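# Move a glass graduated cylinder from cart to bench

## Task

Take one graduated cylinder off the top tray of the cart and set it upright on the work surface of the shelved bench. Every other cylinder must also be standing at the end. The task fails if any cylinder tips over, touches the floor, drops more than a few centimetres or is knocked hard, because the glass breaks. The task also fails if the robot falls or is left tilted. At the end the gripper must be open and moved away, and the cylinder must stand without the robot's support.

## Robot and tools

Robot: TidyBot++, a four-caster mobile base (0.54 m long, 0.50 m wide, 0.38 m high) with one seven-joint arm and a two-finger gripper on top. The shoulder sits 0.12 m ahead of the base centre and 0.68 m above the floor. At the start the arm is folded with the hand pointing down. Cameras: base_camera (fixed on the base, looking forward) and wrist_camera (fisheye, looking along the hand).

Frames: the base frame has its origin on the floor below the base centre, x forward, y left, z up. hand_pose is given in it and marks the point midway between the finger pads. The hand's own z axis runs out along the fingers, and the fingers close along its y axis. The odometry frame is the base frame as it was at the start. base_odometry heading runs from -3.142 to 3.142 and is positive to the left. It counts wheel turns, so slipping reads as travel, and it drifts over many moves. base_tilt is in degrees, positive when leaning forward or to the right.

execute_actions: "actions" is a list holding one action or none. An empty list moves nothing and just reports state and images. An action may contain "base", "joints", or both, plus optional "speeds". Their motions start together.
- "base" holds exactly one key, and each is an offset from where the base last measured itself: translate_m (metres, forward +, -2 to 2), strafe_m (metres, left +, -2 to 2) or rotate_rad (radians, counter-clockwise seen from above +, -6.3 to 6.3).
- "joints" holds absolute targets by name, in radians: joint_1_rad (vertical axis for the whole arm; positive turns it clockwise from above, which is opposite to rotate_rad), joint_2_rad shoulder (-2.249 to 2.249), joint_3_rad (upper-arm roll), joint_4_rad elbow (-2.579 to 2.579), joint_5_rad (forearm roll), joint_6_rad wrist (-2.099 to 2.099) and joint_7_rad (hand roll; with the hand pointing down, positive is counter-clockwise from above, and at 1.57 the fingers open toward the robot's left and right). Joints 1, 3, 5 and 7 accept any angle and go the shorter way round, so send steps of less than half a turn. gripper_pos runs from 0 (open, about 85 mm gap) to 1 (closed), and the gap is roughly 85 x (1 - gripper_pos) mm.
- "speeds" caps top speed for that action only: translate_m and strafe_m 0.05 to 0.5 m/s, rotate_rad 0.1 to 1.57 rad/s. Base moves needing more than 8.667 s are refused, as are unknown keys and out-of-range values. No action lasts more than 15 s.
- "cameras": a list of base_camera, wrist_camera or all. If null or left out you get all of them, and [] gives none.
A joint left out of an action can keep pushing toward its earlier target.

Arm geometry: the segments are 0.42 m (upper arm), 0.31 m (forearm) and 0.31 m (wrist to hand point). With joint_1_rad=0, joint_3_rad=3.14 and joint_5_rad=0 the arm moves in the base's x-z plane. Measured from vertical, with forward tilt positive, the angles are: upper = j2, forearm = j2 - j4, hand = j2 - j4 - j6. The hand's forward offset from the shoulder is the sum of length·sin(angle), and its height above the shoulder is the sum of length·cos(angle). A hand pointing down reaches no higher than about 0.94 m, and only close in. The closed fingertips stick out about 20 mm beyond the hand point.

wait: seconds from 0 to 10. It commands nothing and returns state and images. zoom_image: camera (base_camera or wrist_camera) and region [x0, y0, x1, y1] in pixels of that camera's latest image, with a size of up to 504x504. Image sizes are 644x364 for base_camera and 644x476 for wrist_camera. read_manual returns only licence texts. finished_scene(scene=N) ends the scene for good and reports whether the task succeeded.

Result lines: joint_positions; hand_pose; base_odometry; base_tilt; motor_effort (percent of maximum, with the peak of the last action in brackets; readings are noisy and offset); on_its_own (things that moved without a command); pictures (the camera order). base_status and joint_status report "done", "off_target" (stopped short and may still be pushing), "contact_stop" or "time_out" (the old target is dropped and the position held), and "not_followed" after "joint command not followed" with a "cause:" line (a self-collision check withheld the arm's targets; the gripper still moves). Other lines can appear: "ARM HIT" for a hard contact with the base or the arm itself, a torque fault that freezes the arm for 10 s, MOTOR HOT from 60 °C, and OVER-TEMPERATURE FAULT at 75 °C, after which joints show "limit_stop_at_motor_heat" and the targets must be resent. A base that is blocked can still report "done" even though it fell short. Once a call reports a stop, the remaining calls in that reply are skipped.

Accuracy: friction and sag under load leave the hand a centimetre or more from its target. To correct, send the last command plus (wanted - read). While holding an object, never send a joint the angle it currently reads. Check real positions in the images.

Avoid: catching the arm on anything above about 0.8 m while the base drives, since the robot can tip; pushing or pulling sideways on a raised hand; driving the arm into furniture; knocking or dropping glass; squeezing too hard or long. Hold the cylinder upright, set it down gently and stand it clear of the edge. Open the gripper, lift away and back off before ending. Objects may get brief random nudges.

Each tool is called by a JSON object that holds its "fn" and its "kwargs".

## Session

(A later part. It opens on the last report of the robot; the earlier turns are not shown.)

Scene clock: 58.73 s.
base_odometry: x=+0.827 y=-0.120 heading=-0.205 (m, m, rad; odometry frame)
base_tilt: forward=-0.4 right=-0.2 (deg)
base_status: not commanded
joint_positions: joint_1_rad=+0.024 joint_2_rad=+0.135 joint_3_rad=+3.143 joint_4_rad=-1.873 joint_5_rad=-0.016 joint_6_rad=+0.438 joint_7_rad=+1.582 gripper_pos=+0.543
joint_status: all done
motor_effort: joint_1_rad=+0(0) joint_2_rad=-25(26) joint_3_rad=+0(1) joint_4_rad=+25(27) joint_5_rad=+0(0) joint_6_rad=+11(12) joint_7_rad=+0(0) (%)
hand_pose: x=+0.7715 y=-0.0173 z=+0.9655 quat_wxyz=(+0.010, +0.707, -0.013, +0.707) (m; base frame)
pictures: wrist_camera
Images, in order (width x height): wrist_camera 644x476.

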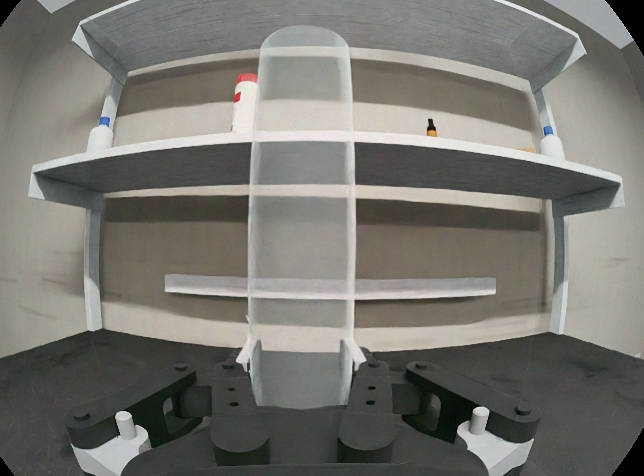

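{"fn": "execute_actions", "kwargs": {"actions": [{"joints":{"joint_4_rad":-1.92,"joint_6_rad":0.52}}], "cameras": ["base_camera"]}}

{"fn": "execute_actions", "kwargs": {"actions": [{"joints":{"joint_4_rad":-1.965,"joint_6_rad":0.565}}], "cameras": ["wrist_camera"]}}

Scene clock: 60.37 s.
base_odometry: x=+0.827 y=-0.120 heading=-0.205 (m, m, rad; odometry frame)
base_tilt: forward=-0.4 right=-0.1 (deg)
base_status: not commanded
joint_positions: joint_1_rad=+0.024 joint_2_rad=+0.135 joint_3_rad=+3.143 joint_4_rad=-1.918 joint_5_rad=-0.016 joint_6_rad=+0.483 joint_7_rad=+1.582 gripper_pos=+0.543
joint_status: all done
motor_effort: joint_1_rad=+0(0) joint_2_rad=-24(26) joint_3_rad=+0(0) joint_4_rad=+25(26) joint_5_rad=+0(0) joint_6_rad=+11(13) joint_7_rad=+0(1) (%)
hand_pose: x=+0.7653 y=-0.0174 z=+0.9529 quat_wxyz=(+0.010, +0.707, -0.013, +0.707) (m; base frame)
pictures: base_camera
Images, in order (width x height): base_camera 644x364.

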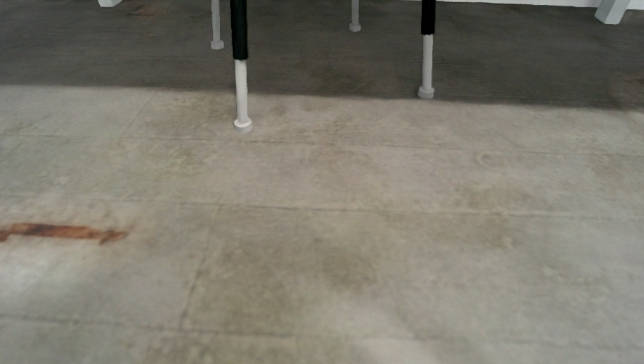

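Scene clock: 61.10 s.
base_odometry: x=+0.827 y=-0.120 heading=-0.205 (m, m, rad; odometry frame)
base_tilt: forward=-0.4 right=-0.1 (deg)
base_status: not commanded
joint_positions: joint_1_rad=+0.024 joint_2_rad=+0.135 joint_3_rad=+3.143 joint_4_rad=-1.962 joint_5_rad=-0.016 joint_6_rad=+0.531 joint_7_rad=+1.582 gripper_pos=+0.543
joint_status: all done
motor_effort: joint_1_rad=+0(0) joint_2_rad=-25(25) joint_3_rad=+0(0) joint_4_rad=+24(26) joint_5_rad=+0(1) joint_6_rad=+10(11) joint_7_rad=-1(0) (%)
hand_pose: x=+0.7587 y=-0.0174 z=+0.9423 quat_wxyz=(+0.011, +0.705, -0.013, +0.709) (m; base frame)
pictures: wrist_camera
Images, in order (width x height): wrist_camera 644x476.

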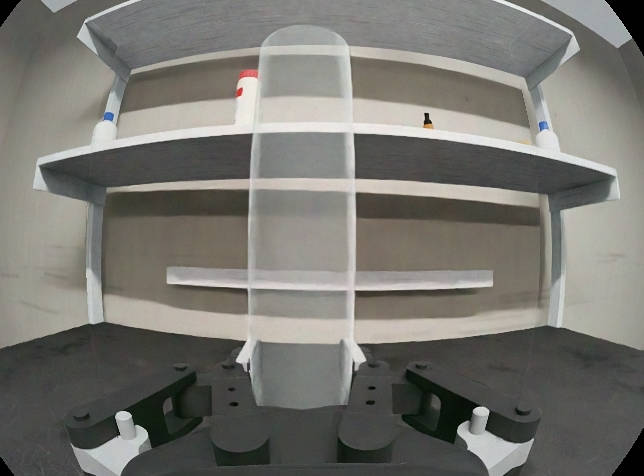

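{"fn": "execute_actions", "kwargs": {"actions": [{"joints":{"joint_4_rad":-2.0,"joint_6_rad":0.60}}], "cameras": ["wrist_camera"]}}

Scene clock: 61.90 s.
base_odometry: x=+0.827 y=-0.120 heading=-0.205 (m, m, rad; odometry frame)
base_tilt: forward=-0.4 right=-0.1 (deg)
base_status: not commanded
joint_positions: joint_1_rad=+0.024 joint_2_rad=+0.133 joint_3_rad=+3.143 joint_4_rad=-1.986 joint_5_rad=-0.016 joint_6_rad=+0.573 joint_7_rad=+1.582 gripper_pos=+0.543
joint_status: all done
motor_effort: joint_1_rad=+0(0) joint_2_rad=-23(24) joint_3_rad=+0(1) joint_4_rad=+22(25) joint_5_rad=+0(0) joint_6_rad=+10(10) joint_7_rad=+0(0) (%)
hand_pose: x=+0.7541 y=-0.0175 z=+0.9432 quat_wxyz=(+0.011, +0.698, -0.013, +0.716) (m; base frame)
pictures: wrist_camera
Images, in order (width x height): wrist_camera 644x476.

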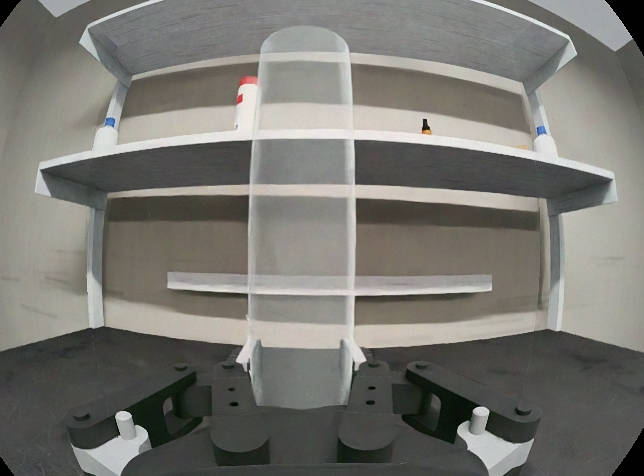

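Contact. Release and back away.

{"fn": "execute_actions", "kwargs": {"actions": [{"joints":{"joint_4_rad":-1.97,"joint_6_rad":0.55}}], "cameras": []}}

{"fn": "execute_actions", "kwargs": {"actions": [{"joints":{"gripper_pos":0.0}}], "cameras": ["wrist_camera"]}}

{"fn": "execute_actions", "kwargs": {"actions": [{"base":{"translate_m":-0.4},"speeds":{"translate_m":0.2}}], "cameras": ["wrist_camera"]}}

Scene clock: 62.73 s.
base_odometry: x=+0.827 y=-0.120 heading=-0.205 (m, m, rad; odometry frame)
base_tilt: forward=-0.4 right=-0.1 (deg)
base_status: not commanded
joint_positions: joint_1_rad=+0.024 joint_2_rad=+0.132 joint_3_rad=+3.143 joint_4_rad=-1.983 joint_5_rad=-0.016 joint_6_rad=+0.567 joint_7_rad=+1.582 gripper_pos=+0.543
joint_status: all done
motor_effort: joint_1_rad=+0(0) joint_2_rad=-23(24) joint_3_rad=-1(0) joint_4_rad=+23(24) joint_5_rad=+0(0) joint_6_rad=+11(11) joint_7_rad=+0(0) (%)
hand_pose: x=+0.7545 y=-0.0175 z=+0.9431 quat_wxyz=(+0.011, +0.699, -0.013, +0.715) (m; base frame)
pictures: none
No camera images: the call's "cameras" was empty. Leave "cameras" out to get every camera's image.

Scene clock: 63.83 s.
base_odometry: x=+0.827 y=-0.120 heading=-0.205 (m, m, rad; odometry frame)
base_tilt: forward=-0.4 right=-0.2 (deg)
base_status: not commanded
joint_positions: joint_1_rad=+0.024 joint_2_rad=+0.131 joint_3_rad=+3.143 joint_4_rad=-1.983 joint_5_rad=-0.016 joint_6_rad=+0.567 joint_7_rad=+1.582 gripper_pos=+0.000
joint_status: all done
motor_effort: joint_1_rad=+0(0) joint_2_rad=-22(23) joint_3_rad=+0(0) joint_4_rad=+22(23) joint_5_rad=+0(0) joint_6_rad=+9(11) joint_7_rad=+0(1) (%)
hand_pose: x=+0.7541 y=-0.0175 z=+0.9440 quat_wxyz=(+0.011, +0.698, -0.013, +0.715) (m; base frame)
pictures: wrist_camera
Images, in order (width x height): wrist_camera 644x476.

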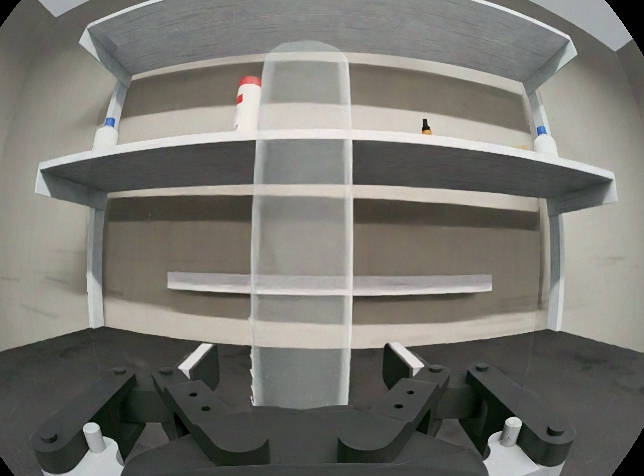

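Scene clock: 66.60 s.
base_odometry: x=+0.435 y=-0.038 heading=-0.206 (m, m, rad; odometry frame)
base_tilt: forward=-0.4 right=-0.1 (deg)
base_status: done
joint_positions: joint_1_rad=+0.024 joint_2_rad=+0.123 joint_3_rad=+3.143 joint_4_rad=-1.982 joint_5_rad=-0.016 joint_6_rad=+0.567 joint_7_rad=+1.582 gripper_pos=+0.000
joint_status: not commanded
motor_effort: joint_1_rad=+0(1) joint_2_rad=-22(25) joint_3_rad=+0(2) joint_4_rad=+22(23) joint_5_rad=+0(0) joint_6_rad=+9(10) joint_7_rad=-1(0) (%)
hand_pose: x=+0.7520 y=-0.0174 z=+0.9494 quat_wxyz=(+0.011, +0.695, -0.013, +0.718) (m; base frame)
pictures: wrist_camera
Images, in order (width x height): wrist_camera 644x476.

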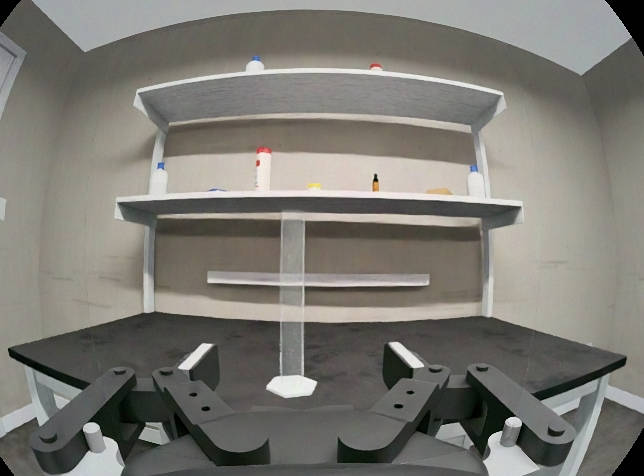

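{"fn": "finished_scene", "kwargs": {"scene": 2}}

The scene is finished: the task was done.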